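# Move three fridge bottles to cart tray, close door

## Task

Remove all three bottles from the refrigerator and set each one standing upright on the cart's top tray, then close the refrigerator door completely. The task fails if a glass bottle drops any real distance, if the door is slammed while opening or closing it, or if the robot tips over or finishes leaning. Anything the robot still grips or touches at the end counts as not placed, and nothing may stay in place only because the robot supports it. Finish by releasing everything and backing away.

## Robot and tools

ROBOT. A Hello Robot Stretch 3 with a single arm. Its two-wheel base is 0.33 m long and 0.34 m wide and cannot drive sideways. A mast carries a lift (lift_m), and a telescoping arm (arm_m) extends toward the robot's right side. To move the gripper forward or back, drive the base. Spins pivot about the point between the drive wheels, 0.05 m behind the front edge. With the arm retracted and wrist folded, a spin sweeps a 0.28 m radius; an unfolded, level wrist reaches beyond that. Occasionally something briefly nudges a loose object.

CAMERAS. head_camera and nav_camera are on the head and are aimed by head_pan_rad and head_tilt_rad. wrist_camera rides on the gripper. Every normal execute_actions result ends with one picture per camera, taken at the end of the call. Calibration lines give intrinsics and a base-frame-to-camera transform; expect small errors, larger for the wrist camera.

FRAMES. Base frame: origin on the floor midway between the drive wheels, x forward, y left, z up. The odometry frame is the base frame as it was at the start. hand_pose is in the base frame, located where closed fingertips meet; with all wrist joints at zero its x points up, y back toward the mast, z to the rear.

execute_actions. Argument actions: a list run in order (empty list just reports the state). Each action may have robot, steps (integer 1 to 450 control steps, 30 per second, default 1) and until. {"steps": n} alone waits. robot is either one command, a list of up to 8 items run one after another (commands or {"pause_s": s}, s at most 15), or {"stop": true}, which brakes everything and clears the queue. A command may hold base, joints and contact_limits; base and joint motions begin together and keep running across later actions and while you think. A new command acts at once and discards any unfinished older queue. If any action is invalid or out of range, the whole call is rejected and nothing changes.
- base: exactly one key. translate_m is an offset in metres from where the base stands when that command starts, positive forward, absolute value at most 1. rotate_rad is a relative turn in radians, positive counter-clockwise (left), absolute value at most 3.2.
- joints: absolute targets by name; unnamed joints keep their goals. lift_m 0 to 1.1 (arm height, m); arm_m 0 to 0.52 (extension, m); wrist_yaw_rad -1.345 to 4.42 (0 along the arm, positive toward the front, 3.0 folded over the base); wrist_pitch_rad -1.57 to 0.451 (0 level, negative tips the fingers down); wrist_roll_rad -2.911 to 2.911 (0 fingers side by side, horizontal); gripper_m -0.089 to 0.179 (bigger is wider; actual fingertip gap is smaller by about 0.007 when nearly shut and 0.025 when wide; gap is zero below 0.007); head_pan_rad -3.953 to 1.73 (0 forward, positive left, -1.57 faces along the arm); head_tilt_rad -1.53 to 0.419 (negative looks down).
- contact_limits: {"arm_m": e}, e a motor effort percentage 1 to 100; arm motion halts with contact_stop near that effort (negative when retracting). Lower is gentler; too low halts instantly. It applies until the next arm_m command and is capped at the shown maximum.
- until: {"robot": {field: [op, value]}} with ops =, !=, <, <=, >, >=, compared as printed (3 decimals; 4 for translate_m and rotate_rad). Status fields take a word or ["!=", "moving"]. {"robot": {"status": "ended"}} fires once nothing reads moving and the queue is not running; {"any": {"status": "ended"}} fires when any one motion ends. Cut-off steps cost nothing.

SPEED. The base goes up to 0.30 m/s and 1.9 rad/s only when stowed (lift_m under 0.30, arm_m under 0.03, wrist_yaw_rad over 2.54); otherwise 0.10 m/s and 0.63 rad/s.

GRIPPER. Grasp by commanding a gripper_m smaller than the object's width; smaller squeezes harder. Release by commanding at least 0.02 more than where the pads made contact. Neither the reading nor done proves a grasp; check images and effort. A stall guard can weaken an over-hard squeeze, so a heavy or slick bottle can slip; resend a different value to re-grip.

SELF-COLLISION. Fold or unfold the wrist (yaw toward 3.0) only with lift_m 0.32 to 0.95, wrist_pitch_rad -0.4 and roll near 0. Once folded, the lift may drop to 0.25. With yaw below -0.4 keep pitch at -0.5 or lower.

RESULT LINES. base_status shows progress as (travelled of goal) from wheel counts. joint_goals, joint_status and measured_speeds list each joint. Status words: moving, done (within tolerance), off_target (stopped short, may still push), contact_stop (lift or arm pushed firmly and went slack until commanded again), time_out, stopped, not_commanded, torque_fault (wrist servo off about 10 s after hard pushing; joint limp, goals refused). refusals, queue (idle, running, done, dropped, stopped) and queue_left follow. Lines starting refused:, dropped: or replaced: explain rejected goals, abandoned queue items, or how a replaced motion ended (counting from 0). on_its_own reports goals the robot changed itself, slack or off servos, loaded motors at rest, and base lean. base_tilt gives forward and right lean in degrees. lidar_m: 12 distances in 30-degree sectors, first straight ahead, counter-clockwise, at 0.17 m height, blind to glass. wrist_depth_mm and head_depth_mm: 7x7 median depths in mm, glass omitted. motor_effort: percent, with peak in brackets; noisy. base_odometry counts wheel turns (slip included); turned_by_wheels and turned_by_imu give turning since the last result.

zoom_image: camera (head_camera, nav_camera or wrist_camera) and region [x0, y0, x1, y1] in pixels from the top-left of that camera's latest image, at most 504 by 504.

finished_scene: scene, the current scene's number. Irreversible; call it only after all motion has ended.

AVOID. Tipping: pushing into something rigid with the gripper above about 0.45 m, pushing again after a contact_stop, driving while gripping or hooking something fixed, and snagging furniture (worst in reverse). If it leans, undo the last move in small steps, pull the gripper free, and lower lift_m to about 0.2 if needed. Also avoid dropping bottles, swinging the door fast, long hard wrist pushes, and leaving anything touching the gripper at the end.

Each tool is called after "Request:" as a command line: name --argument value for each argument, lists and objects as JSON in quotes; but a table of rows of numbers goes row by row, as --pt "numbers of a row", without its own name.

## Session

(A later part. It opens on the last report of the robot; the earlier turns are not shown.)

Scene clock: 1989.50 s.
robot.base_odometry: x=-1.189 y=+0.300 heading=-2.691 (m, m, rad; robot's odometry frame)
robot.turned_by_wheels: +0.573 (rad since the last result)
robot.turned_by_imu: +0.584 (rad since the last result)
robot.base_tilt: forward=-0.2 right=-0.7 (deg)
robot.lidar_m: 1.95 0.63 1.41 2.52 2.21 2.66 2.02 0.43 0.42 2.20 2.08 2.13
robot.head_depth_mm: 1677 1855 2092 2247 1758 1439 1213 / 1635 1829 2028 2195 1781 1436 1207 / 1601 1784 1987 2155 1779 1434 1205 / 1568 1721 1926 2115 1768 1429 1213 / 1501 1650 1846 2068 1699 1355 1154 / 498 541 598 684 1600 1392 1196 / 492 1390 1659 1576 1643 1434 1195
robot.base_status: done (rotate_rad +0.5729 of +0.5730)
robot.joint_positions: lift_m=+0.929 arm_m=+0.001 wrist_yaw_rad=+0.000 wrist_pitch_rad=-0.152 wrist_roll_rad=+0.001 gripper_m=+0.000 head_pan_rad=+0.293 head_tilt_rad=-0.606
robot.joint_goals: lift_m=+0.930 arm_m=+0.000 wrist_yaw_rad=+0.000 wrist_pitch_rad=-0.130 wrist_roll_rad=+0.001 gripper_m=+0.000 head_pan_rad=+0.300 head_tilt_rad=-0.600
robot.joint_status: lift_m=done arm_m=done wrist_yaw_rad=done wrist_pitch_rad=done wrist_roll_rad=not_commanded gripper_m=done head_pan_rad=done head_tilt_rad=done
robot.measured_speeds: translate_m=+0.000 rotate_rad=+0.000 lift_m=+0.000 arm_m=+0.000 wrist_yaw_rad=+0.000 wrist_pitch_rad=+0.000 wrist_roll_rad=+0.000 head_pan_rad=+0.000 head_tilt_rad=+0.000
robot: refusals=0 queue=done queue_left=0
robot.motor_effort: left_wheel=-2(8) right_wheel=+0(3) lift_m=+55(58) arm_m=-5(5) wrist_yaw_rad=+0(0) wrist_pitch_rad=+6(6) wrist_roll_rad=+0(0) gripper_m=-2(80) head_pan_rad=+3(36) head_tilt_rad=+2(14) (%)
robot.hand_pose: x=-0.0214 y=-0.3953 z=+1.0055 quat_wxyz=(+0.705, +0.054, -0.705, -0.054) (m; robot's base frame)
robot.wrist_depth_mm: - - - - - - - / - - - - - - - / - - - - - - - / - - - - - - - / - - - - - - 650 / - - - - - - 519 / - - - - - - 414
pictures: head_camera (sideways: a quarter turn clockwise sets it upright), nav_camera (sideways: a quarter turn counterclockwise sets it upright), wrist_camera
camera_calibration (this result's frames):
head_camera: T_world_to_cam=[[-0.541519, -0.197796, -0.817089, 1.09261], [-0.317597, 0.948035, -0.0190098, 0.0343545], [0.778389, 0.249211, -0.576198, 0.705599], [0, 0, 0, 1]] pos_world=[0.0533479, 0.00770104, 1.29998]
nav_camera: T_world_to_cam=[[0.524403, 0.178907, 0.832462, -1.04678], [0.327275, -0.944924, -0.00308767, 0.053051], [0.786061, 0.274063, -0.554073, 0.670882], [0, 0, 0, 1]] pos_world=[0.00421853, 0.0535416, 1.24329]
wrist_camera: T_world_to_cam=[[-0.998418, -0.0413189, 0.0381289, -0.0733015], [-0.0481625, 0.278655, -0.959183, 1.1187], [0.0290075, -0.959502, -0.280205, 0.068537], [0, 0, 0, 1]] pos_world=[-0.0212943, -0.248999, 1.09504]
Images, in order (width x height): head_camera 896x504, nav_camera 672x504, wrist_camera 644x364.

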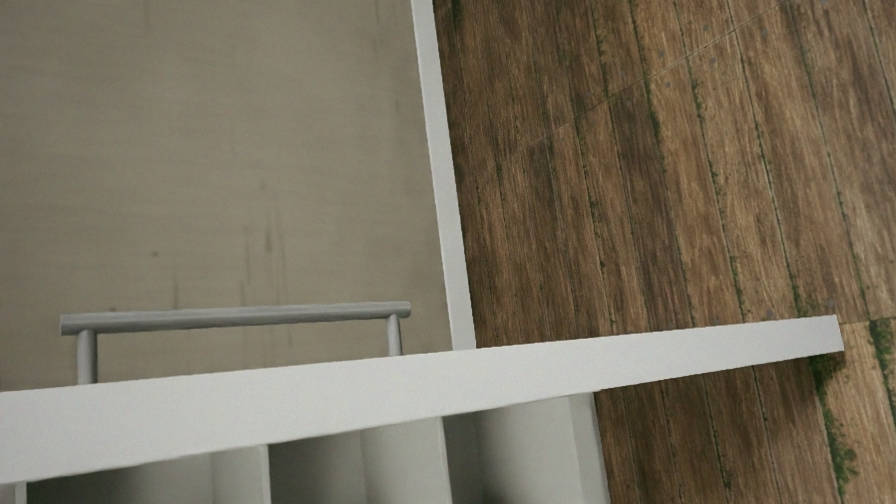

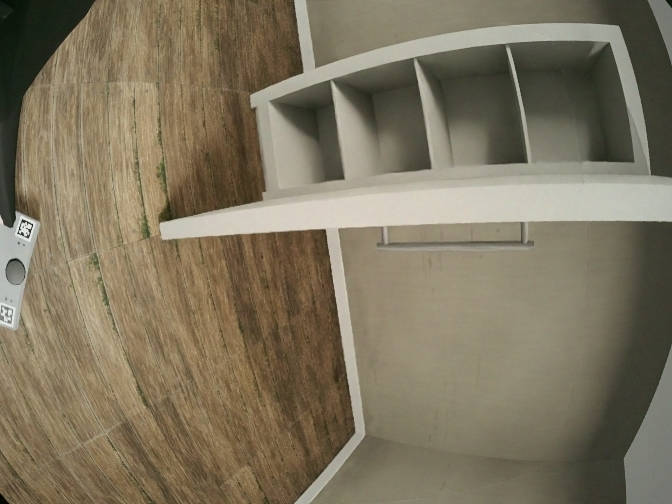

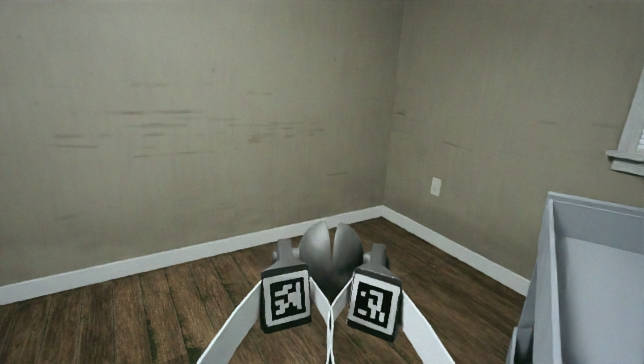

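Request:
execute_actions --actions '[{"robot": {"base": {"translate_m": 0.40}, "joints": {"lift_m": 0.32, "wrist_pitch_rad": 0.0}}, "steps": 200, "until": {"robot": {"base_status": ["!=", "moving"]}}}, {"robot": {"base": {"rotate_rad": 2.13}, "joints": {"head_pan_rad": -1.2, "head_tilt_rad": -0.9}}, "steps": 250, "until": {"robot": {"status": "ended"}}}]'

Scene clock: 2055.07 s.
robot.base_odometry: x=-1.549 y=+0.126 heading=-0.561 (m, m, rad; robot's odometry frame)
robot.turned_by_wheels: +2.130 (rad since the last result)
robot.turned_by_imu: +2.172 (rad since the last result)
robot.base_tilt: forward=-0.2 right=-0.7 (deg)
robot.lidar_m: 2.48 3.03 0.84 0.69 2.33 1.94 1.87 1.93 1.58 0.68 0.34 2.13
robot.head_depth_mm: 1208 1440 1669 1661 1409 1230 1096 / 611 820 1495 1667 1413 1221 1094 / 376 421 510 926 1357 1237 1112 / 329 381 455 542 729 1078 1098 / 288 314 371 462 639 1199 1101 / 287 322 421 1618 1427 1240 1101 / 1592 1983 1987 1652 1427 1242 1097
robot.base_status: done (rotate_rad +2.1299 of +2.1300)
robot.joint_positions: lift_m=+0.321 arm_m=+0.001 wrist_yaw_rad=+0.000 wrist_pitch_rad=-0.023 wrist_roll_rad=+0.001 gripper_m=+0.000 head_pan_rad=-1.193 head_tilt_rad=-0.889
robot.joint_goals: lift_m=+0.320 arm_m=+0.000 wrist_yaw_rad=+0.000 wrist_pitch_rad=+0.000 wrist_roll_rad=+0.001 gripper_m=+0.000 head_pan_rad=-1.200 head_tilt_rad=-0.900
robot.joint_status: lift_m=done arm_m=done wrist_yaw_rad=done wrist_pitch_rad=done wrist_roll_rad=not_commanded gripper_m=done head_pan_rad=done head_tilt_rad=done
robot.measured_speeds: translate_m=+0.000 rotate_rad=+0.000 lift_m=+0.000 arm_m=+0.000 wrist_yaw_rad=+0.000 wrist_pitch_rad=+0.000 wrist_roll_rad=+0.000 head_pan_rad=+0.000 head_tilt_rad=+0.000
robot: refusals=0 queue=done queue_left=0
robot.motor_effort: left_wheel=-1(9) right_wheel=+0(5) lift_m=+18(56) arm_m=-5(4) wrist_yaw_rad=+0(0) wrist_pitch_rad=+7(7) wrist_roll_rad=+0(1) gripper_m=-2(2) head_pan_rad=-3(36) head_tilt_rad=-4(22) (%)
robot.hand_pose: x=-0.0214 y=-0.4013 z=+0.4293 quat_wxyz=(+0.707, +0.009, -0.707, -0.008) (m; robot's base frame)
robot.wrist_depth_mm: 230 325 610 - - - - / 234 329 622 - - - - / 236 332 657 - - - - / 237 339 679 - - - - / 240 339 678 - - - - / 242 347 609 - - - - / 244 350 622 737 752 788 806
pictures: head_camera (sideways: a quarter turn clockwise sets it upright), nav_camera (sideways: a quarter turn counterclockwise sets it upright), wrist_camera
camera_calibration (this result's frames):
head_camera: T_world_to_cam=[[-0.318684, 0.713396, -0.624105, 0.839738], [0.916156, 0.400702, -0.00978302, 0.0148111], [0.243101, -0.574895, -0.781279, 0.975606], [0, 0, 0, 1]] pos_world=[0.0168715, -0.044129, 1.28645]
nav_camera: T_world_to_cam=[[0.300313, -0.702736, 0.644961, -0.801035], [-0.914658, -0.403977, -0.0142724, 0.0751849], [0.270579, -0.585632, -0.764083, 0.947192], [0, 0, 0, 1]] pos_world=[0.0530396, 0.0221633, 1.24144]
wrist_camera: T_world_to_cam=[[-0.998416, -0.036198, 0.0430707, -0.0516172], [-0.0481411, 0.153455, -0.986982, 0.529389], [0.0291174, -0.987492, -0.154955, -0.163637], [0, 0, 0, 1]] pos_world=[-0.0212854, -0.244696, 0.499365]
Images, in order (width x height): head_camera 896x504, nav_camera 672x504, wrist_camera 644x364.

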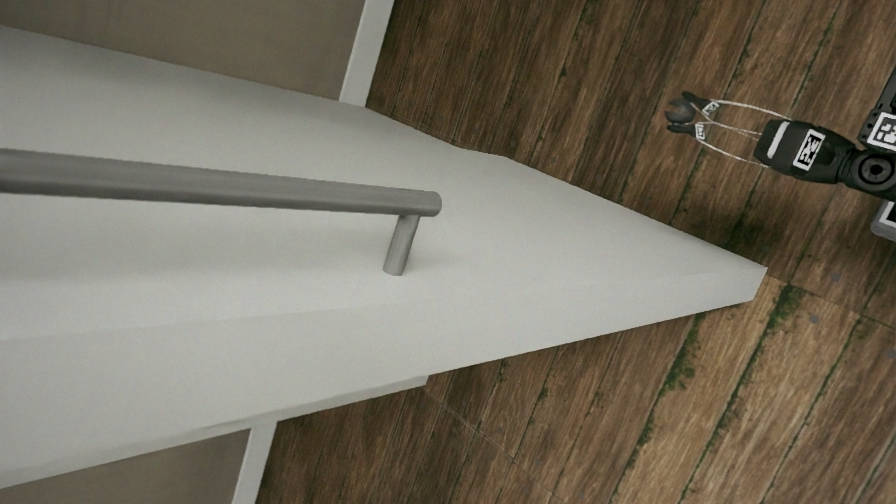

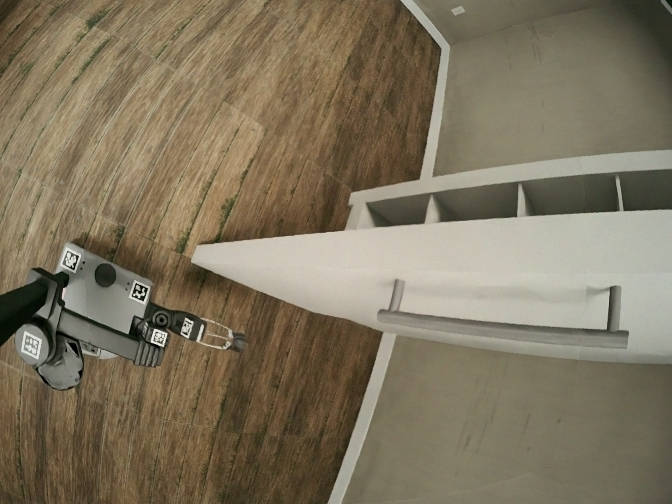

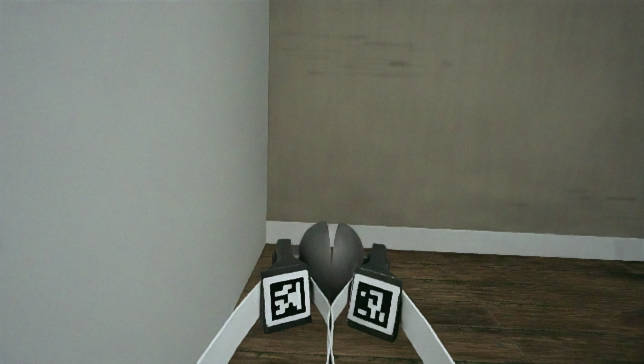

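Request:
execute_actions --actions '[{"robot": {"base": {"translate_m": 0.12}, "joints": {"arm_m": 0.03}}, "steps": 120, "until": {"robot": {"status": "ended"}}}]'

Scene clock: 2078.30 s.
robot.base_odometry: x=-1.447 y=+0.062 heading=-0.561 (m, m, rad; robot's odometry frame)
robot.turned_by_wheels: +0.000 (rad since the last result)
robot.turned_by_imu: +0.001 (rad since the last result)
robot.base_tilt: forward=-0.2 right=-0.7 (deg)
robot.lidar_m: 2.36 2.89 0.91 0.70 0.89 2.07 1.99 2.05 1.58 0.30 0.30 2.14
robot.head_depth_mm: - 458 1568 1543 1414 1237 1100 / - - 310 447 1361 1236 1116 / - 287 321 393 512 838 1096 / 1077 1420 1656 1562 1393 1212 1100 / 1052 1230 1410 1577 1413 1236 1096 / 997 1776 1947 1659 1428 1234 1100 / 1662 1971 1995 1664 1426 1240 1098
robot.base_status: done (translate_m +0.1200 of +0.1200)
robot.joint_positions: lift_m=+0.321 arm_m=+0.030 wrist_yaw_rad=+0.000 wrist_pitch_rad=-0.023 wrist_roll_rad=+0.001 gripper_m=+0.000 head_pan_rad=-1.193 head_tilt_rad=-0.889
robot.joint_goals: lift_m=+0.320 arm_m=+0.030 wrist_yaw_rad=+0.000 wrist_pitch_rad=+0.000 wrist_roll_rad=+0.001 gripper_m=+0.000 head_pan_rad=-1.200 head_tilt_rad=-0.900
robot.joint_status: lift_m=done arm_m=done wrist_yaw_rad=done wrist_pitch_rad=done wrist_roll_rad=not_commanded gripper_m=done head_pan_rad=done head_tilt_rad=done
robot.measured_speeds: translate_m=+0.000 rotate_rad=+0.000 lift_m=+0.000 arm_m=+0.000 wrist_yaw_rad=+0.000 wrist_pitch_rad=+0.000 wrist_roll_rad=+0.000 head_pan_rad=+0.000 head_tilt_rad=+0.000
robot: refusals=0 queue=done queue_left=0
robot.motor_effort: left_wheel=-2(4) right_wheel=+0(3) lift_m=+19(18) arm_m=+3(3) wrist_yaw_rad=+0(1) wrist_pitch_rad=+7(7) wrist_roll_rad=+0(1) gripper_m=-2(2) head_pan_rad=-3(3) head_tilt_rad=-5(5) (%)
robot.hand_pose: x=-0.0214 y=-0.4303 z=+0.4293 quat_wxyz=(+0.707, +0.009, -0.707, -0.008) (m; robot's base frame)
robot.wrist_depth_mm: 90 118 224 - - - - / 91 119 229 - - - - / 92 121 235 - - - - / 93 123 241 - - - - / 94 124 248 - - - - / 95 126 223 - - - - / 96 127 225 728 759 789 813
pictures: head_camera (sideways: a quarter turn clockwise sets it upright), nav_camera (sideways: a quarter turn counterclockwise sets it upright), wrist_camera
camera_calibration (this result's frames):
head_camera: T_world_to_cam=[[-0.318625, 0.713429, -0.624097, 0.839728], [0.916191, 0.400622, -0.00978267, 0.0148104], [0.243048, -0.574909, -0.781286, 0.975615], [0, 0, 0, 1]] pos_world=[0.0168676, -0.0441298, 1.28645]
nav_camera: T_world_to_cam=[[0.300254, -0.702768, 0.644953, -0.801024], [-0.914693, -0.403897, -0.0142728, 0.0751857], [0.270525, -0.585649, -0.764089, 0.947201], [0, 0, 0, 1]] pos_world=[0.0530413, 0.0221598, 1.24144]
wrist_camera: T_world_to_cam=[[-0.998416, -0.0361955, 0.0430728, -0.0526694], [-0.0481411, 0.153399, -0.986991, 0.533842], [0.0291173, -0.987501, -0.154899, -0.192353], [0, 0, 0, 1]] pos_world=[-0.0212854, -0.273746, 0.49937]
Images, in order (width x height): head_camera 896x504, nav_camera 672x504, wrist_camera 644x364.

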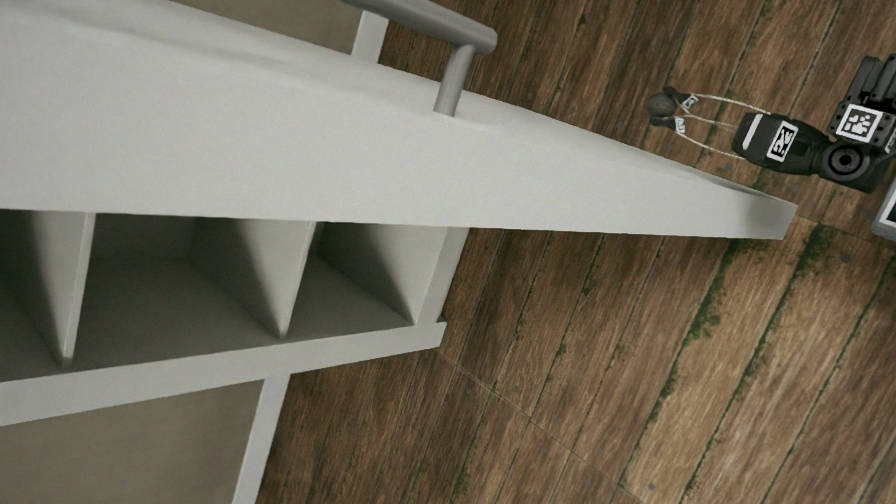

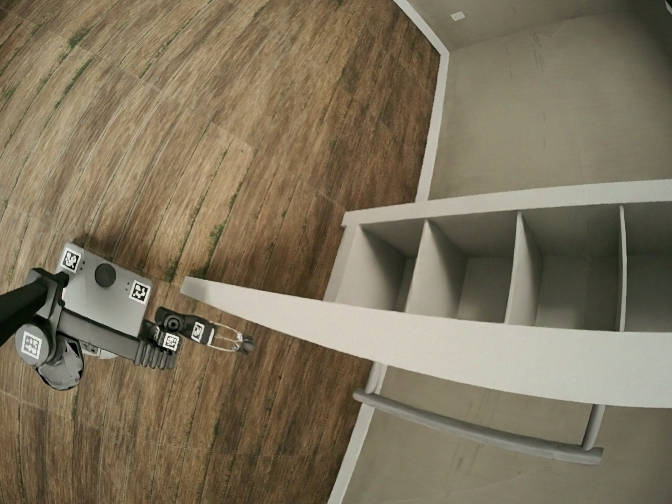

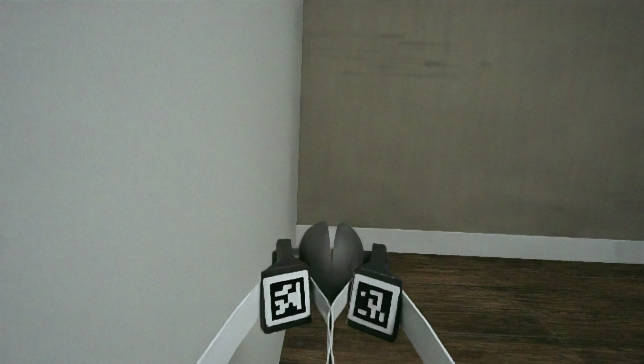

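Request:
execute_actions --actions '[{"robot": {"base": {"translate_m": 0.04}}, "steps": 90, "until": {"robot": {"status": "ended"}}}, {"steps": 10}]'

Scene clock: 2091.67 s.
robot.base_odometry: x=-1.413 y=+0.041 heading=-0.561 (m, m, rad; robot's odometry frame)
robot.turned_by_wheels: +0.000 (rad since the last result)
robot.turned_by_imu: +0.000 (rad since the last result)
robot.base_tilt: forward=-0.2 right=-0.7 (deg)
robot.lidar_m: 2.33 2.84 2.35 0.71 0.71 2.11 2.03 2.10 1.58 0.29 1.13 2.13
robot.head_depth_mm: - - 296 413 1416 1233 1100 / 1025 - 303 366 489 1221 1115 / 1022 1405 1313 1519 551 730 1068 / 1079 1400 1617 1577 1431 1239 1102 / 1009 1169 1366 1575 1414 1240 1104 / 1495 1826 2009 1657 1417 1233 1097 / 1646 1975 1998 1669 1423 1242 1100
robot.base_status: done (translate_m +0.0400 of +0.0400)
robot.joint_positions: lift_m=+0.321 arm_m=+0.030 wrist_yaw_rad=-0.001 wrist_pitch_rad=-0.023 wrist_roll_rad=+0.001 gripper_m=+0.000 head_pan_rad=-1.193 head_tilt_rad=-0.889
robot.joint_goals: lift_m=+0.320 arm_m=+0.030 wrist_yaw_rad=+0.000 wrist_pitch_rad=+0.000 wrist_roll_rad=+0.001 gripper_m=+0.000 head_pan_rad=-1.200 head_tilt_rad=-0.900
robot.joint_status: lift_m=done arm_m=done wrist_yaw_rad=done wrist_pitch_rad=done wrist_roll_rad=not_commanded gripper_m=done head_pan_rad=done head_tilt_rad=done
robot.measured_speeds: translate_m=+0.000 rotate_rad=+0.000 lift_m=+0.000 arm_m=+0.000 wrist_yaw_rad=+0.000 wrist_pitch_rad=+0.000 wrist_roll_rad=+0.000 head_pan_rad=+0.000 head_tilt_rad=+0.000
robot: refusals=0 queue=done queue_left=0
robot.motor_effort: left_wheel=-2(4) right_wheel=+0(2) lift_m=+19(19) arm_m=+4(4) wrist_yaw_rad=+1(1) wrist_pitch_rad=+7(7) wrist_roll_rad=+1(1) gripper_m=-2(2) head_pan_rad=-3(2) head_tilt_rad=-5(4) (%)
robot.hand_pose: x=-0.0218 y=-0.4303 z=+0.4293 quat_wxyz=(+0.707, +0.008, -0.707, -0.009) (m; robot's base frame)
robot.wrist_depth_mm: - 54 96 - - - - / - 55 99 - - - - / - 56 101 - - - - / - 56 104 - - - - / - 57 106 - - - - / - 58 96 - - - - / - 59 96 725 762 794 805
pictures: head_camera (sideways: a quarter turn clockwise sets it upright), nav_camera (sideways: a quarter turn counterclockwise sets it upright), wrist_camera
camera_calibration (this result's frames):
head_camera: T_world_to_cam=[[-0.318584, 0.71345, -0.624094, 0.839724], [0.916214, 0.400569, -0.00978254, 0.0148101], [0.243013, -0.574921, -0.781288, 0.975618], [0, 0, 0, 1]] pos_world=[0.016865, -0.0441304, 1.28645]
nav_camera: T_world_to_cam=[[0.300214, -0.702788, 0.64495, -0.80102], [-0.914717, -0.403844, -0.014273, 0.075186], [0.27049, -0.585662, -0.764091, 0.947204], [0, 0, 0, 1]] pos_world=[0.0530425, 0.0221573, 1.24144]
wrist_camera: T_world_to_cam=[[-0.99847, -0.0346637, 0.0430726, -0.0524028], [-0.0479055, 0.153473, -0.986991, 0.53386], [0.0276022, -0.987545, -0.154899, -0.192394], [0, 0, 0, 1]] pos_world=[-0.0214374, -0.273747, 0.49937]
Images, in order (width x height): head_camera 896x504, nav_camera 672x504, wrist_camera 644x364.

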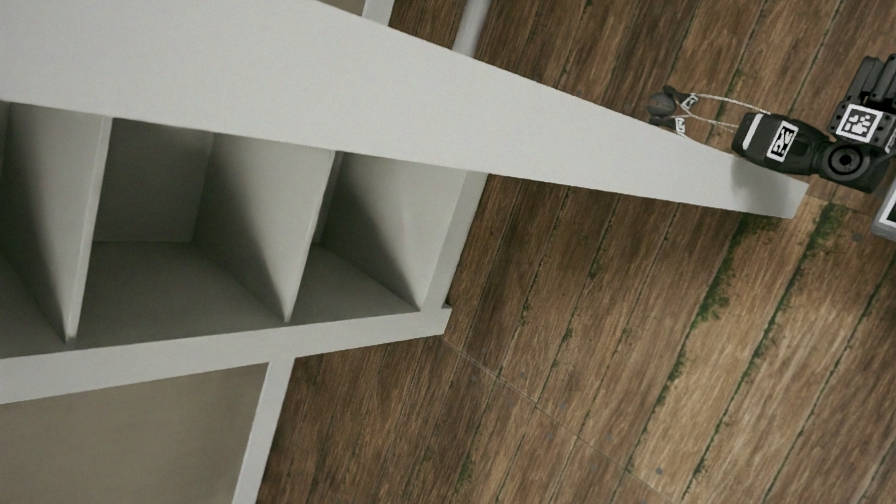

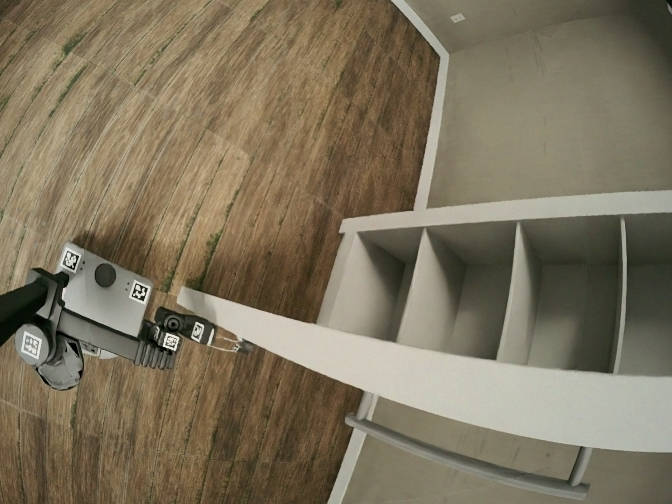

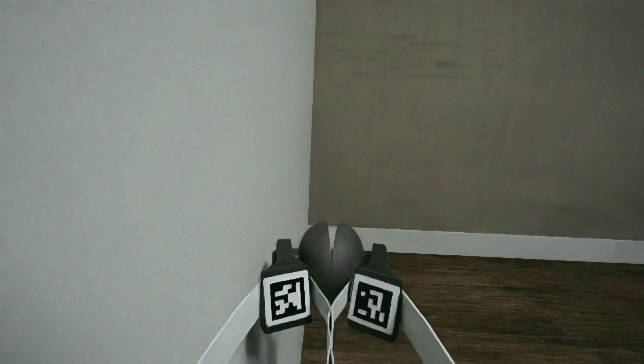

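Request:
execute_actions --actions '[{"robot": {"base": {"translate_m": 0.04}}, "steps": 90, "until": {"robot": {"status": "ended"}}}, {"steps": 15}]'

Scene clock: 2101.60 s.
robot.base_odometry: x=-1.379 y=+0.019 heading=-0.561 (m, m, rad; robot's odometry frame)
robot.turned_by_wheels: +0.000 (rad since the last result)
robot.turned_by_imu: +0.000 (rad since the last result)
robot.base_tilt: forward=-0.2 right=-0.7 (deg)
robot.lidar_m: 2.29 2.80 2.35 0.73 0.72 2.16 2.07 2.15 1.58 0.30 0.31 2.14
robot.head_depth_mm: - 327 491 640 1413 1234 1091 / - - 312 418 970 1215 1114 / - 293 328 400 516 808 1099 / 1059 1357 1499 1563 1396 1211 1096 / 972 1126 1377 1576 1420 1236 1098 / 1556 1859 1995 1654 1419 1237 1099 / 1663 1955 1992 1663 1416 1241 1101
robot.base_status: done (translate_m +0.0400 of +0.0400)
robot.joint_positions: lift_m=+0.321 arm_m=+0.030 wrist_yaw_rad=-0.002 wrist_pitch_rad=-0.023 wrist_roll_rad=+0.001 gripper_m=+0.000 head_pan_rad=-1.193 head_tilt_rad=-0.889
robot.joint_goals: lift_m=+0.320 arm_m=+0.030 wrist_yaw_rad=+0.000 wrist_pitch_rad=+0.000 wrist_roll_rad=+0.001 gripper_m=+0.000 head_pan_rad=-1.200 head_tilt_rad=-0.900
robot.joint_status: lift_m=done arm_m=done wrist_yaw_rad=done wrist_pitch_rad=done wrist_roll_rad=not_commanded gripper_m=done head_pan_rad=done head_tilt_rad=done
robot.measured_speeds: translate_m=+0.000 rotate_rad=+0.000 lift_m=+0.000 arm_m=+0.000 wrist_yaw_rad=+0.000 wrist_pitch_rad=+0.000 wrist_roll_rad=+0.000 head_pan_rad=+0.000 head_tilt_rad=+0.000
robot: refusals=0 queue=done queue_left=0
robot.motor_effort: left_wheel=-3(5) right_wheel=+0(3) lift_m=+19(19) arm_m=+3(3) wrist_yaw_rad=+1(2) wrist_pitch_rad=+7(7) wrist_roll_rad=+1(0) gripper_m=-2(2) head_pan_rad=-2(3) head_tilt_rad=-5(4) (%)
robot.hand_pose: x=-0.0219 y=-0.4303 z=+0.4293 quat_wxyz=(+0.707, +0.008, -0.707, -0.009) (m; robot's base frame)
robot.wrist_depth_mm: - 100 162 426 - - - / - 101 166 461 - - - / - 103 171 491 - - - / - 104 174 532 - - - / 84 106 180 495 - - - / 85 108 169 - - - - / 86 110 171 712 761 810 808
pictures: head_camera (sideways: a quarter turn clockwise sets it upright), nav_camera (sideways: a quarter turn counterclockwise sets it upright), wrist_camera
camera_calibration (this result's frames):
head_camera: T_world_to_cam=[[-0.318564, 0.713459, -0.624094, 0.839723], [0.916226, 0.400543, -0.00978254, 0.01481], [0.242997, -0.574927, -0.781288, 0.975618], [0, 0, 0, 1]] pos_world=[0.0168637, -0.0441307, 1.28645]
nav_camera: T_world_to_cam=[[0.300194, -0.702797, 0.64495, -0.80102], [-0.914728, -0.403817, -0.014273, 0.0751861], [0.270473, -0.585669, -0.764092, 0.947204], [0, 0, 0, 1]] pos_world=[0.0530432, 0.0221559, 1.24144]
wrist_camera: T_world_to_cam=[[-0.998493, -0.034, 0.0430732, -0.0522876], [-0.0478041, 0.153505, -0.986991, 0.533868], [0.0269457, -0.987563, -0.154899, -0.192411], [0, 0, 0, 1]] pos_world=[-0.0215032, -0.273747, 0.49937]
Images, in order (width x height): head_camera 896x504, nav_camera 672x504, wrist_camera 644x364.

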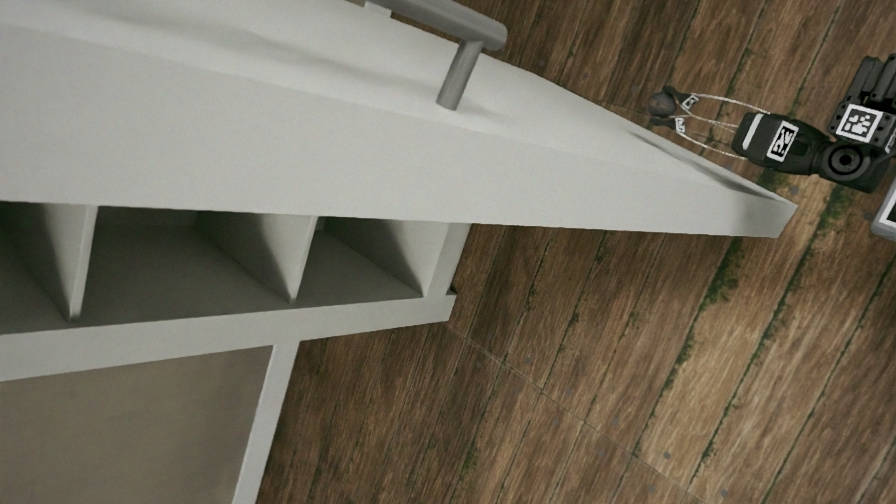

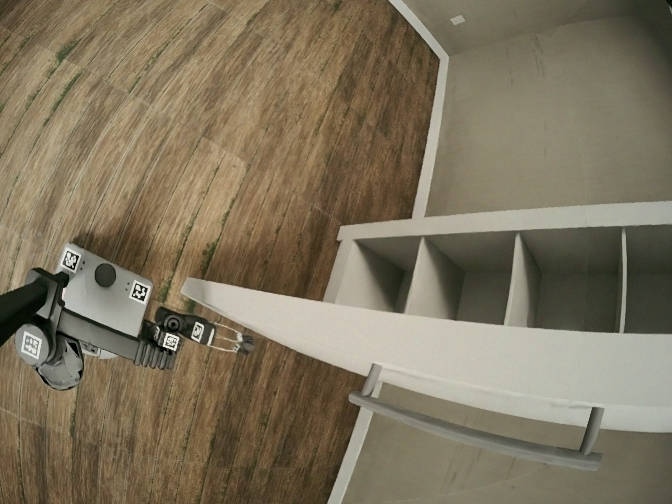

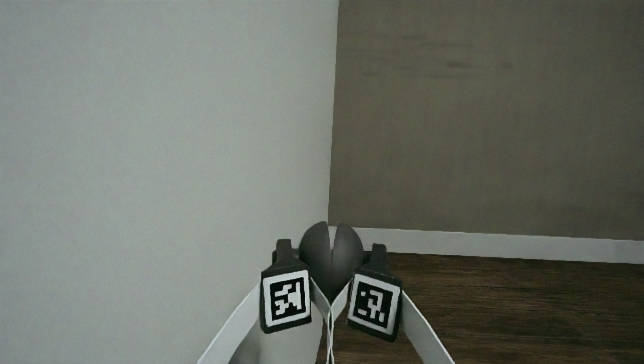

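Request:
execute_actions --actions '[{"robot": {"joints": {"head_pan_rad": -0.9, "head_tilt_rad": -0.8}}, "steps": 20}]'

Scene clock: 2110.57 s.
robot.base_odometry: x=-1.379 y=+0.019 heading=-0.561 (m, m, rad; robot's odometry frame)
robot.turned_by_wheels: +0.000 (rad since the last result)
robot.turned_by_imu: +0.000 (rad since the last result)
robot.base_tilt: forward=-0.1 right=-0.7 (deg)
robot.lidar_m: 2.28 2.80 2.35 0.73 0.72 2.14 2.07 2.13 1.58 0.30 0.31 2.13
robot.head_depth_mm: 1073 1296 1308 345 394 624 1096 / 939 1095 1294 1569 1427 555 810 / 1516 1709 1318 1535 1493 1278 1064 / 1680 1921 2123 1790 1490 1278 1112 / 1827 2111 2244 1806 1505 1276 1119 / 2020 2375 2243 1794 1488 1276 1122 / 2254 2626 2251 1792 1494 1284 1117
robot.base_status: done (translate_m +0.0400 of +0.0400)
robot.joint_positions: lift_m=+0.321 arm_m=+0.030 wrist_yaw_rad=-0.002 wrist_pitch_rad=-0.023 wrist_roll_rad=+0.001 gripper_m=+0.000 head_pan_rad=-0.907 head_tilt_rad=-0.804
robot.joint_goals: lift_m=+0.320 arm_m=+0.030 wrist_yaw_rad=+0.000 wrist_pitch_rad=+0.000 wrist_roll_rad=+0.001 gripper_m=+0.000 head_pan_rad=-0.900 head_tilt_rad=-0.800
robot.joint_status: lift_m=done arm_m=done wrist_yaw_rad=done wrist_pitch_rad=done wrist_roll_rad=not_commanded gripper_m=done head_pan_rad=moving head_tilt_rad=moving
robot.measured_speeds: translate_m=+0.000 rotate_rad=+0.000 lift_m=+0.000 arm_m=+0.000 wrist_yaw_rad=+0.000 wrist_pitch_rad=+0.000 wrist_roll_rad=+0.000 head_pan_rad=+0.000 head_tilt_rad=+0.000
robot: refusals=0 queue=running queue_left=0
robot.motor_effort: left_wheel=-2(2) right_wheel=+0(0) lift_m=+19(19) arm_m=+3(2) wrist_yaw_rad=+1(1) wrist_pitch_rad=+7(7) wrist_roll_rad=+0(1) gripper_m=-2(2) head_pan_rad=+3(22) head_tilt_rad=+1(10) (%)
robot.hand_pose: x=-0.0219 y=-0.4303 z=+0.4293 quat_wxyz=(+0.707, +0.008, -0.707, -0.009) (m; robot's base frame)
robot.wrist_depth_mm: - 100 162 431 - - - / - 101 166 459 - - - / - 103 170 497 - - - / - 105 175 535 - - - / 84 106 180 493 - - - / 85 108 168 - - - - / 86 109 171 701 766 793 807
pictures: head_camera (sideways: a quarter turn clockwise sets it upright), nav_camera (sideways: a quarter turn counterclockwise sets it upright), wrist_camera
camera_calibration (this result's frames):
head_camera: T_world_to_cam=[[-0.472545, 0.550779, -0.688, 0.923933], [0.766656, 0.641933, -0.0126682, 0.0194805], [0.434673, -0.533445, -0.7256, 0.902033], [0, 0, 0, 1]] pos_world=[0.0295761, -0.0402031, 1.29043]
nav_camera: T_world_to_cam=[[0.450863, -0.544385, 0.707367, -0.883273], [-0.763048, -0.646248, -0.0109961, 0.069996], [0.463121, -0.534797, -0.706761, 0.871473], [0, 0, 0, 1]] pos_world=[0.0480483, 0.0304549, 1.24149]
wrist_camera: T_world_to_cam=[[-0.998493, -0.034, 0.043073, -0.0522875], [-0.0478038, 0.153505, -0.986991, 0.533868], [0.0269458, -0.987563, -0.154899, -0.192411], [0, 0, 0, 1]] pos_world=[-0.0215032, -0.273747, 0.49937]
Images, in order (width x height): head_camera 896x504, nav_camera 672x504, wrist_camera 644x364.

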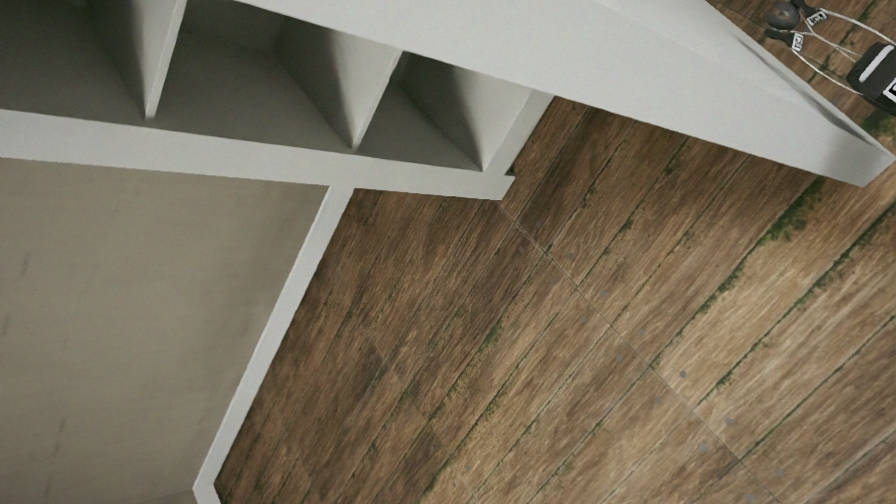

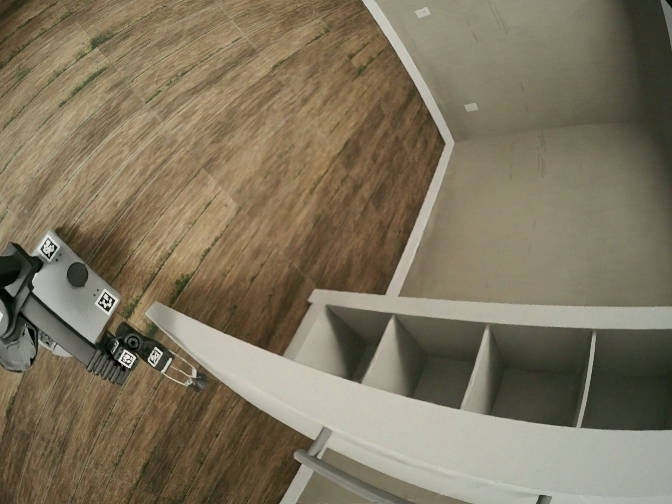

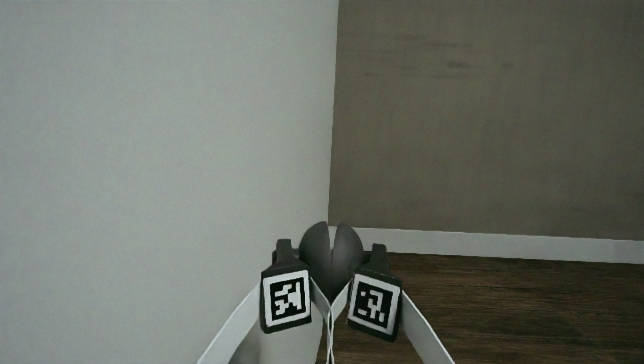

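Request:
execute_actions --actions '[{"robot": {"base": {"translate_m": 0.20}, "joints": {"arm_m": 0.14, "head_pan_rad": -1.15, "head_tilt_rad": -0.85}}, "steps": 150, "until": {"robot": {"status": "ended"}}}, {"steps": 10}]'

Scene clock: 2148.23 s.
robot.base_odometry: x=-1.210 y=-0.087 heading=-0.561 (m, m, rad; robot's odometry frame)
robot.turned_by_wheels: +0.000 (rad since the last result)
robot.turned_by_imu: +0.001 (rad since the last result)
robot.base_tilt: forward=-0.2 right=-0.7 (deg)
robot.lidar_m: 2.11 2.10 2.31 0.82 0.81 2.36 2.27 2.18 1.58 0.89 0.92 2.13
robot.head_depth_mm: 721 814 935 1096 1327 1261 1125 / 756 857 991 1175 1397 1292 1072 / 790 905 1054 1263 1423 1261 1102 / 1396 1598 1863 1640 1458 1264 1110 / 1522 1773 1978 1732 1468 1257 1105 / 1612 1888 2072 1737 1448 1258 1108 / 1713 2010 2138 1741 1469 1262 1112
robot.base_status: done (translate_m +0.2000 of +0.2000)
robot.joint_positions: lift_m=+0.321 arm_m=+0.140 wrist_yaw_rad=-0.002 wrist_pitch_rad=-0.023 wrist_roll_rad=+0.001 gripper_m=+0.000 head_pan_rad=-1.143 head_tilt_rad=-0.840
robot.joint_goals: lift_m=+0.320 arm_m=+0.140 wrist_yaw_rad=+0.000 wrist_pitch_rad=+0.000 wrist_roll_rad=+0.001 gripper_m=+0.000 head_pan_rad=-1.150 head_tilt_rad=-0.850
robot.joint_status: lift_m=done arm_m=done wrist_yaw_rad=done wrist_pitch_rad=done wrist_roll_rad=not_commanded gripper_m=done head_pan_rad=done head_tilt_rad=done
robot.measured_speeds: translate_m=+0.000 rotate_rad=+0.000 lift_m=+0.000 arm_m=+0.000 wrist_yaw_rad=+0.000 wrist_pitch_rad=+0.000 wrist_roll_rad=+0.000 head_pan_rad=+0.000 head_tilt_rad=+0.000
robot: refusals=0 queue=done queue_left=0
robot.motor_effort: left_wheel=-2(10) right_wheel=+0(12) lift_m=+19(18) arm_m=+3(8) wrist_yaw_rad=+1(21) wrist_pitch_rad=+7(7) wrist_roll_rad=+1(0) gripper_m=-2(5) head_pan_rad=-3(18) head_tilt_rad=-4(10) (%)
robot.hand_pose: x=-0.0219 y=-0.5403 z=+0.4294 quat_wxyz=(+0.707, +0.008, -0.707, -0.009) (m; robot's base frame)
robot.wrist_depth_mm: 470 468 467 462 465 - - / 490 478 474 481 483 - - / 496 497 501 486 484 - - / 509 509 511 509 506 - - / 529 526 523 516 518 - - / 549 537 536 - 538 - - / 563 561 558 563 550 797 816
pictures: head_camera (sideways: a quarter turn clockwise sets it upright), nav_camera (sideways: a quarter turn counterclockwise sets it upright), wrist_camera
camera_calibration (this result's frames):
head_camera: T_world_to_cam=[[-0.340742, 0.667738, -0.661831, 0.889029], [0.895228, 0.44546, -0.0114704, 0.0171362], [0.28716, -0.596398, -0.749565, 0.934098], [0, 0, 0, 1]] pos_world=[0.0193533, -0.0441776, 1.28875]
nav_camera: T_world_to_cam=[[0.321443, -0.657092, 0.681839, -0.849217], [-0.893079, -0.449731, -0.0123785, 0.0725884], [0.314777, -0.604957, -0.731398, 0.904418], [0, 0, 0, 1]] pos_world=[0.0531119, 0.0217652, 1.24142]
wrist_camera: T_world_to_cam=[[-0.998491, -0.034077, 0.043075, -0.0560503], [-0.0478163, 0.153451, -0.986999, 0.550741], [0.027024, -0.987568, -0.154849, -0.301064], [0, 0, 0, 1]] pos_world=[-0.0214953, -0.383743, 0.499375]
Images, in order (width x height): head_camera 896x504, nav_camera 672x504, wrist_camera 644x364.

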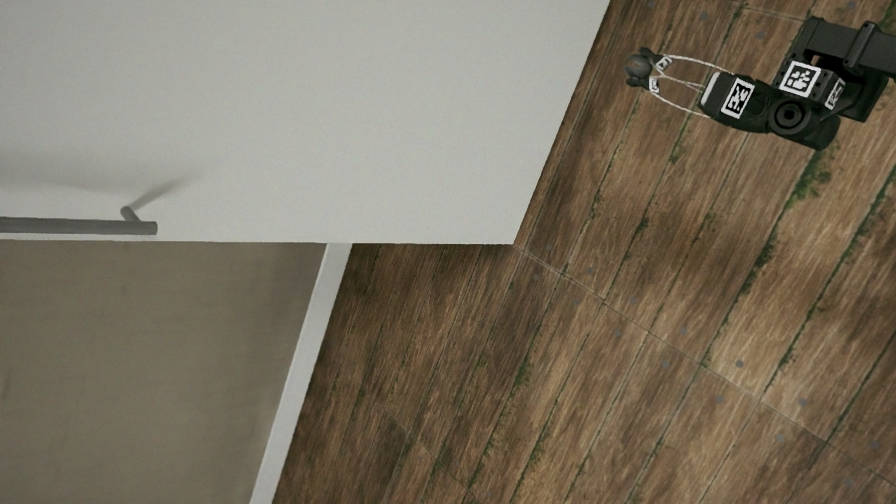

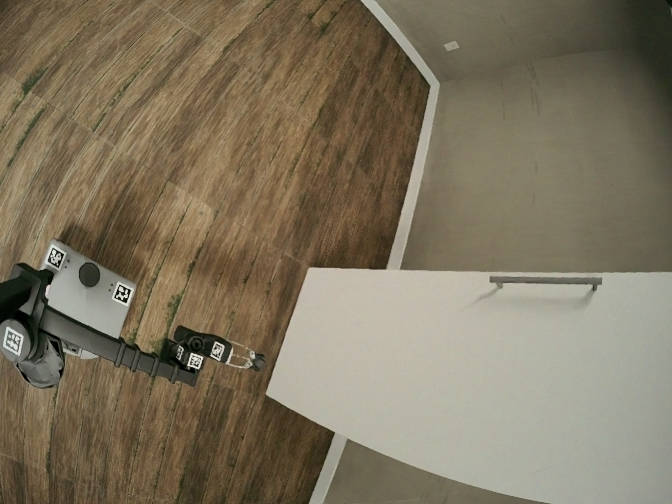

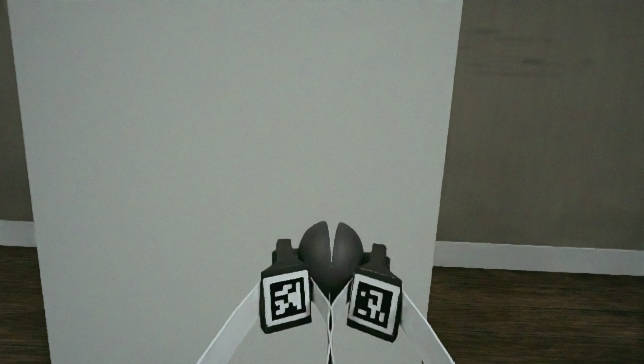

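Request:
execute_actions --actions '[{"robot": {"base": {"translate_m": 0.38}, "joints": {"arm_m": 0.41, "lift_m": 0.28, "head_pan_rad": -1.35, "head_tilt_rad": -0.7}}, "steps": 200, "until": {"robot": {"status": "ended"}}}]'

Scene clock: 2181.00 s.
robot.base_odometry: x=-0.888 y=-0.289 heading=-0.561 (m, m, rad; robot's odometry frame)
robot.turned_by_wheels: +0.000 (rad since the last result)
robot.turned_by_imu: +0.001 (rad since the last result)
robot.base_tilt: forward=-0.2 right=-0.7 (deg)
robot.lidar_m: 2.13 1.72 2.32 2.24 0.99 1.03 2.65 2.17 0.92 0.88 1.57 2.13
robot.head_depth_mm: 673 758 866 993 1159 1313 1158 / 1206 1308 916 1032 1191 - 1154 / 1261 1403 1607 1809 1566 1345 1150 / 1295 1459 1663 1859 1616 1344 1155 / 1322 1497 1731 1916 1617 1346 1156 / 1368 1547 1769 1963 1607 1346 1154 / 1409 1600 1866 1992 1605 1349 1154
robot.base_status: done (translate_m +0.3800 of +0.3800)
robot.joint_positions: lift_m=+0.281 arm_m=+0.410 wrist_yaw_rad=-0.001 wrist_pitch_rad=-0.023 wrist_roll_rad=+0.001 gripper_m=+0.000 head_pan_rad=-1.343 head_tilt_rad=-0.705
robot.joint_goals: lift_m=+0.280 arm_m=+0.410 wrist_yaw_rad=+0.000 wrist_pitch_rad=+0.000 wrist_roll_rad=+0.001 gripper_m=+0.000 head_pan_rad=-1.350 head_tilt_rad=-0.700
robot.joint_status: lift_m=done arm_m=done wrist_yaw_rad=done wrist_pitch_rad=done wrist_roll_rad=not_commanded gripper_m=done head_pan_rad=done head_tilt_rad=done
robot.measured_speeds: translate_m=+0.000 rotate_rad=+0.000 lift_m=+0.000 arm_m=+0.000 wrist_yaw_rad=+0.000 wrist_pitch_rad=+0.000 wrist_roll_rad=+0.000 head_pan_rad=+0.000 head_tilt_rad=+0.000
robot: refusals=0 queue=done queue_left=0
robot.motor_effort: left_wheel=-2(4) right_wheel=+0(5) lift_m=+18(19) arm_m=+3(4) wrist_yaw_rad=+0(1) wrist_pitch_rad=+7(7) wrist_roll_rad=+0(1) gripper_m=-2(2) head_pan_rad=-3(17) head_tilt_rad=+2(14) (%)
robot.hand_pose: x=-0.0217 y=-0.8104 z=+0.3895 quat_wxyz=(+0.707, +0.008, -0.707, -0.009) (m; robot's base frame)
robot.wrist_depth_mm: 793 791 214 213 212 211 209 / 823 826 220 218 216 215 216 / 854 843 226 225 223 223 222 / 891 874 236 231 228 229 228 / 903 893 242 235 239 236 235 / 841 863 800 - 244 244 241 / 661 676 640 254 253 251 249
pictures: head_camera (sideways: a quarter turn clockwise sets it upright), nav_camera (sideways: a quarter turn counterclockwise sets it upright), wrist_camera
camera_calibration (this result's frames):
head_camera: T_world_to_cam=[[-0.17978, 0.629069, -0.756275, 1.01113], [0.966277, 0.257012, -0.0159184, 0.022496], [0.184358, -0.733633, -0.65406, 0.810511], [0, 0, 0, 1]] pos_world=[0.0106184, -0.0472323, 1.29517]
nav_camera: T_world_to_cam=[[0.16241, -0.612344, 0.77373, -0.968006], [-0.964305, -0.264698, -0.00707447, 0.0661194], [0.209137, -0.744963, -0.633476, 0.7777], [0, 0, 0, 1]] pos_world=[0.0583274, 0.00410577, 1.2421]
wrist_camera: T_world_to_cam=[[-0.99846, -0.0349374, 0.0430936, -0.0640128], [-0.0479524, 0.152895, -0.987078, 0.552418], [0.0278972, -0.987625, -0.154335, -0.574134], [0, 0, 0, 1]] pos_world=[-0.0214077, -0.653727, 0.459429]
Images, in order (width x height): head_camera 896x504, nav_camera 672x504, wrist_camera 644x364.

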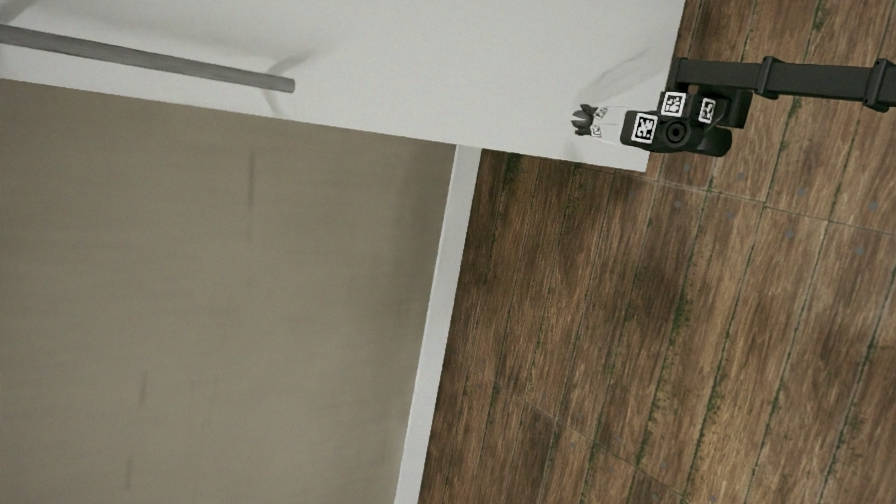

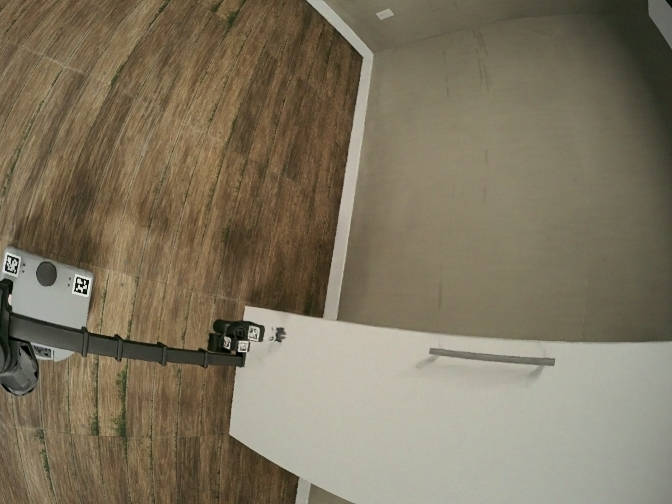

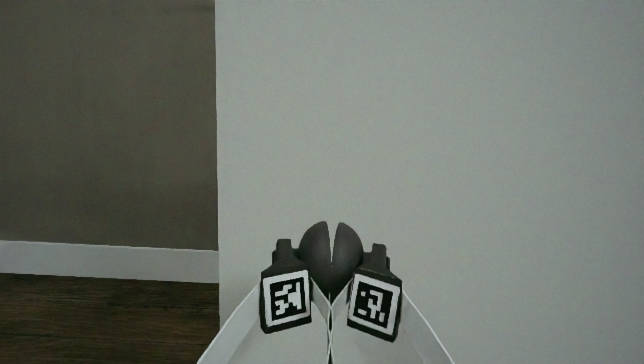

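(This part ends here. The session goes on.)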